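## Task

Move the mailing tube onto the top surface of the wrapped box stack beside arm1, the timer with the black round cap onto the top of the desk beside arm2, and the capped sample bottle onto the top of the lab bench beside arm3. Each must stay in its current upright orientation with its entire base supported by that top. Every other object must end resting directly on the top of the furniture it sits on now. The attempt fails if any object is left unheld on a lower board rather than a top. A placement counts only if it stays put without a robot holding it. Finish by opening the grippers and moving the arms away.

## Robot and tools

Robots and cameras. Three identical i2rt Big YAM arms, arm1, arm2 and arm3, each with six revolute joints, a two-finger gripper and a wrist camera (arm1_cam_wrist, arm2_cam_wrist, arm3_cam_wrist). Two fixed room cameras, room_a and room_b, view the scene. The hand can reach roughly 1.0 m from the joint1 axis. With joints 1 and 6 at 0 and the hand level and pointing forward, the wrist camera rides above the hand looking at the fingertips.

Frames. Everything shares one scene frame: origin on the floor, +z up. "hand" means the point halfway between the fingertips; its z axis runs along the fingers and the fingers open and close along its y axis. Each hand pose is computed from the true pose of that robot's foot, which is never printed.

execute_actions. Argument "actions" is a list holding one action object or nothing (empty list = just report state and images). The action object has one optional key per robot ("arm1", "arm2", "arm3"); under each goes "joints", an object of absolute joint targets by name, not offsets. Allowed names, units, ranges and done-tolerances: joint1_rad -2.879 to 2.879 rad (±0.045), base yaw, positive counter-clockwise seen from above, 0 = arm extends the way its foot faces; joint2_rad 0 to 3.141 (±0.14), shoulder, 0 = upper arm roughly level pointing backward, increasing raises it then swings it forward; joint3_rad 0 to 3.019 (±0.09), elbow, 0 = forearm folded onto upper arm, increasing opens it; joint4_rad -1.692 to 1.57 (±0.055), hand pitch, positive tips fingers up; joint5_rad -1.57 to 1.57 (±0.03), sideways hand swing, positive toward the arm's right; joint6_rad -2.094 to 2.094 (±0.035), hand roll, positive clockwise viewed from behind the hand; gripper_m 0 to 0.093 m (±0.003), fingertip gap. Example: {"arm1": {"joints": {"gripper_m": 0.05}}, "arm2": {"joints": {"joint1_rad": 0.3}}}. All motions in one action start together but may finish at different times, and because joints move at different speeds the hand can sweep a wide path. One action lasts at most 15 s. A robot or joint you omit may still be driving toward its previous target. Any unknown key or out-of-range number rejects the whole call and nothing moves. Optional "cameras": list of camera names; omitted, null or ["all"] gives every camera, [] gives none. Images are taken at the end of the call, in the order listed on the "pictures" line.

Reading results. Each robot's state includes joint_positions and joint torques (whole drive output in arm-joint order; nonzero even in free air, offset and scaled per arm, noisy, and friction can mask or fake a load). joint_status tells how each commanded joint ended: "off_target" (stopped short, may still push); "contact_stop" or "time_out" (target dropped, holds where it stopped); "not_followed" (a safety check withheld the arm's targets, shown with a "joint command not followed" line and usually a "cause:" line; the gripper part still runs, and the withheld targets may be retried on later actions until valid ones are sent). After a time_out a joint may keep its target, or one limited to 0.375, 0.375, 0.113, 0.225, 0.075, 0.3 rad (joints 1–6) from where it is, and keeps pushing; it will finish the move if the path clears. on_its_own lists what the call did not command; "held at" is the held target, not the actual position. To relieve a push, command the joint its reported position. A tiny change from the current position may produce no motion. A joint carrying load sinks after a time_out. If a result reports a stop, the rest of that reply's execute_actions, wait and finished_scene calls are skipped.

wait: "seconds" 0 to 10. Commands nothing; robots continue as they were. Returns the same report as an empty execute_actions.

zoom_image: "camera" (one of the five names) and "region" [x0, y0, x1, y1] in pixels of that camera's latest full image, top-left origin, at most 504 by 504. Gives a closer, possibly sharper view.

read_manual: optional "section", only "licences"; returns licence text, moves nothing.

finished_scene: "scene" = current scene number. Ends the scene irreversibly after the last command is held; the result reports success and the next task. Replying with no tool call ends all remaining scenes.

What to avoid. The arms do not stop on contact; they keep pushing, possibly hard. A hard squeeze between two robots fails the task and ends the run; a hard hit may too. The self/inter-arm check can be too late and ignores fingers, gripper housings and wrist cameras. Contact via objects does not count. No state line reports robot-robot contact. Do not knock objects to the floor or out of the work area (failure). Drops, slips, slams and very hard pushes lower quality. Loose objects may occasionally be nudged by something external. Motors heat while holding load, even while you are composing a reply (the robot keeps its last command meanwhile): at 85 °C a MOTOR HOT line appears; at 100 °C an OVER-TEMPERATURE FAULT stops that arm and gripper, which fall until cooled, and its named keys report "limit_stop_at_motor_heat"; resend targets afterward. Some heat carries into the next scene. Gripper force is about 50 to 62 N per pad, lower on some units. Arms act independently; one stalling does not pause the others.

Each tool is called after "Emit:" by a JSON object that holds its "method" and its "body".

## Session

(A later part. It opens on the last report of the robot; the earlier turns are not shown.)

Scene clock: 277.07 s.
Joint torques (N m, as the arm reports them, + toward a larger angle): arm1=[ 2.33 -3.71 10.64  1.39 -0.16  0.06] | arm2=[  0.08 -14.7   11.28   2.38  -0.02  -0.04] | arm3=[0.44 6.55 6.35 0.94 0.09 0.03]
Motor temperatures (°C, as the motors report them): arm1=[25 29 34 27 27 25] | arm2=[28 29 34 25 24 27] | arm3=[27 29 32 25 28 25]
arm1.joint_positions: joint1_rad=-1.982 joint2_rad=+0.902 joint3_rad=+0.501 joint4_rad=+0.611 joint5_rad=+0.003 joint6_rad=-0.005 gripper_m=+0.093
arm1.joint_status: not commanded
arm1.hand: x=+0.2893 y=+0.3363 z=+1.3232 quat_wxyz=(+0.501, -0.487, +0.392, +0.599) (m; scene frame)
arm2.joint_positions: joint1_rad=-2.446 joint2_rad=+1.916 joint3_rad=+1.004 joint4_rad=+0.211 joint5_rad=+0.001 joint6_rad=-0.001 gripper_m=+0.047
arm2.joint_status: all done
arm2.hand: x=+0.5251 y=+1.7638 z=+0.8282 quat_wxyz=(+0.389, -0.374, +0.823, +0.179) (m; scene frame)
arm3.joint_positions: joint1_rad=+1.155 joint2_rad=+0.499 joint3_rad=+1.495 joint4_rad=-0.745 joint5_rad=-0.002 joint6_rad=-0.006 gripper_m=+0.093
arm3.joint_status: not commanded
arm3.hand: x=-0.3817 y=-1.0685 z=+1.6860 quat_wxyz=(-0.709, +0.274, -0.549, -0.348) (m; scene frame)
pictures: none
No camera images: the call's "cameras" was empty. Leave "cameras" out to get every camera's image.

Touching, it appears.

Emit:
{"method": "execute_actions", "body": {"actions": [{"arm2":{"joints":{"gripper_m":0.093}}}], "cameras": []}}

Emit:
{"method": "execute_actions", "body": {"actions": [{"arm2":{"joints":{"joint2_rad":1.4,"joint4_rad":-0.3}}}], "cameras": ["room_a","room_b"]}}

Scene clock: 280.77 s.
Joint torques (N m, as the arm reports them, + toward a larger angle): arm1=[ 2.33 -3.74 10.65  1.4  -0.16  0.06] | arm2=[ -0.06 -14.58  11.32   2.39  -0.02  -0.04] | arm3=[0.47 6.61 6.35 0.98 0.08 0.03]
Motor temperatures (°C, as the motors report them): arm1=[25 29 34 27 27 25] | arm2=[28 29 34 25 24 27] | arm3=[27 29 32 25 28 25]
arm1.joint_positions: joint1_rad=-1.982 joint2_rad=+0.902 joint3_rad=+0.501 joint4_rad=+0.611 joint5_rad=+0.003 joint6_rad=-0.005 gripper_m=+0.093
arm1.joint_status: not commanded
arm1.hand: x=+0.2893 y=+0.3363 z=+1.3232 quat_wxyz=(+0.501, -0.487, +0.392, +0.599) (m; scene frame)
arm2.joint_positions: joint1_rad=-2.446 joint2_rad=+1.916 joint3_rad=+1.004 joint4_rad=+0.211 joint5_rad=+0.001 joint6_rad=-0.001 gripper_m=+0.093
arm2.joint_status: all done
arm2.hand: x=+0.5251 y=+1.7638 z=+0.8282 quat_wxyz=(+0.389, -0.374, +0.823, +0.179) (m; scene frame)
arm3.joint_positions: joint1_rad=+1.155 joint2_rad=+0.499 joint3_rad=+1.495 joint4_rad=-0.745 joint5_rad=-0.002 joint6_rad=-0.006 gripper_m=+0.093
arm3.joint_status: not commanded
arm3.hand: x=-0.3817 y=-1.0685 z=+1.6860 quat_wxyz=(-0.709, +0.274, -0.549, -0.348) (m; scene frame)
pictures: none
No camera images: the call's "cameras" was empty. Leave "cameras" out to get every camera's image.

Scene clock: 282.10 s.
Joint torques (N m, as the arm reports them, + toward a larger angle): arm1=[ 2.32 -3.69 10.65  1.39 -0.16  0.06] | arm2=[-0.05 -9.36 14.57  1.53 -0.03 -0.04] | arm3=[0.61 6.65 6.35 0.99 0.08 0.02]
Motor temperatures (°C, as the motors report them): arm1=[25 29 34 27 27 25] | arm2=[28 29 34 25 24 27] | arm3=[27 29 32 25 28 25]
arm1.joint_positions: joint1_rad=-1.982 joint2_rad=+0.902 joint3_rad=+0.501 joint4_rad=+0.611 joint5_rad=+0.003 joint6_rad=-0.005 gripper_m=+0.093
arm1.joint_status: not commanded
arm1.hand: x=+0.2893 y=+0.3363 z=+1.3232 quat_wxyz=(+0.501, -0.487, +0.392, +0.599) (m; scene frame)
arm2.joint_positions: joint1_rad=-2.446 joint2_rad=+1.378 joint3_rad=+1.006 joint4_rad=-0.288 joint5_rad=+0.001 joint6_rad=-0.001 gripper_m=+0.093
arm2.joint_status: all done
arm2.hand: x=+0.4780 y=+1.7081 z=+1.0493 quat_wxyz=(+0.406, -0.370, +0.815, +0.186) (m; scene frame)
arm3.joint_positions: joint1_rad=+1.155 joint2_rad=+0.499 joint3_rad=+1.495 joint4_rad=-0.745 joint5_rad=-0.002 joint6_rad=-0.006 gripper_m=+0.093
arm3.joint_status: not commanded
arm3.hand: x=-0.3817 y=-1.0685 z=+1.6860 quat_wxyz=(-0.709, +0.274, -0.549, -0.348) (m; scene frame)
pictures: room_a, room_b
Images, in order (width x height): room_a 672x504, room_b 672x504.

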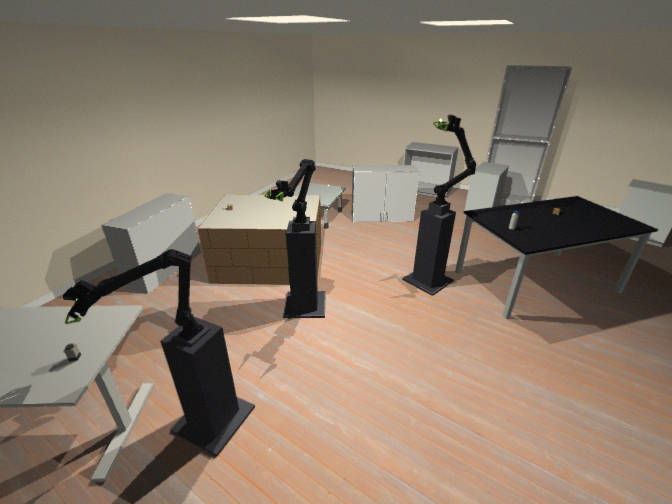

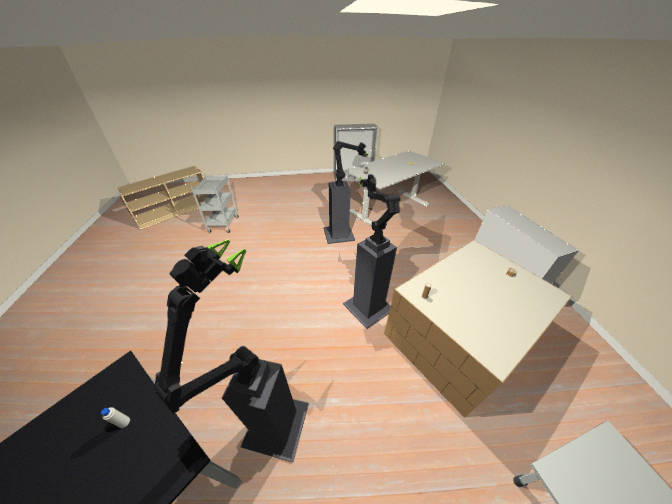

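Emit:
{"method": "finished_scene", "body": {"scene": 1}}

The scene is finished: the task was done.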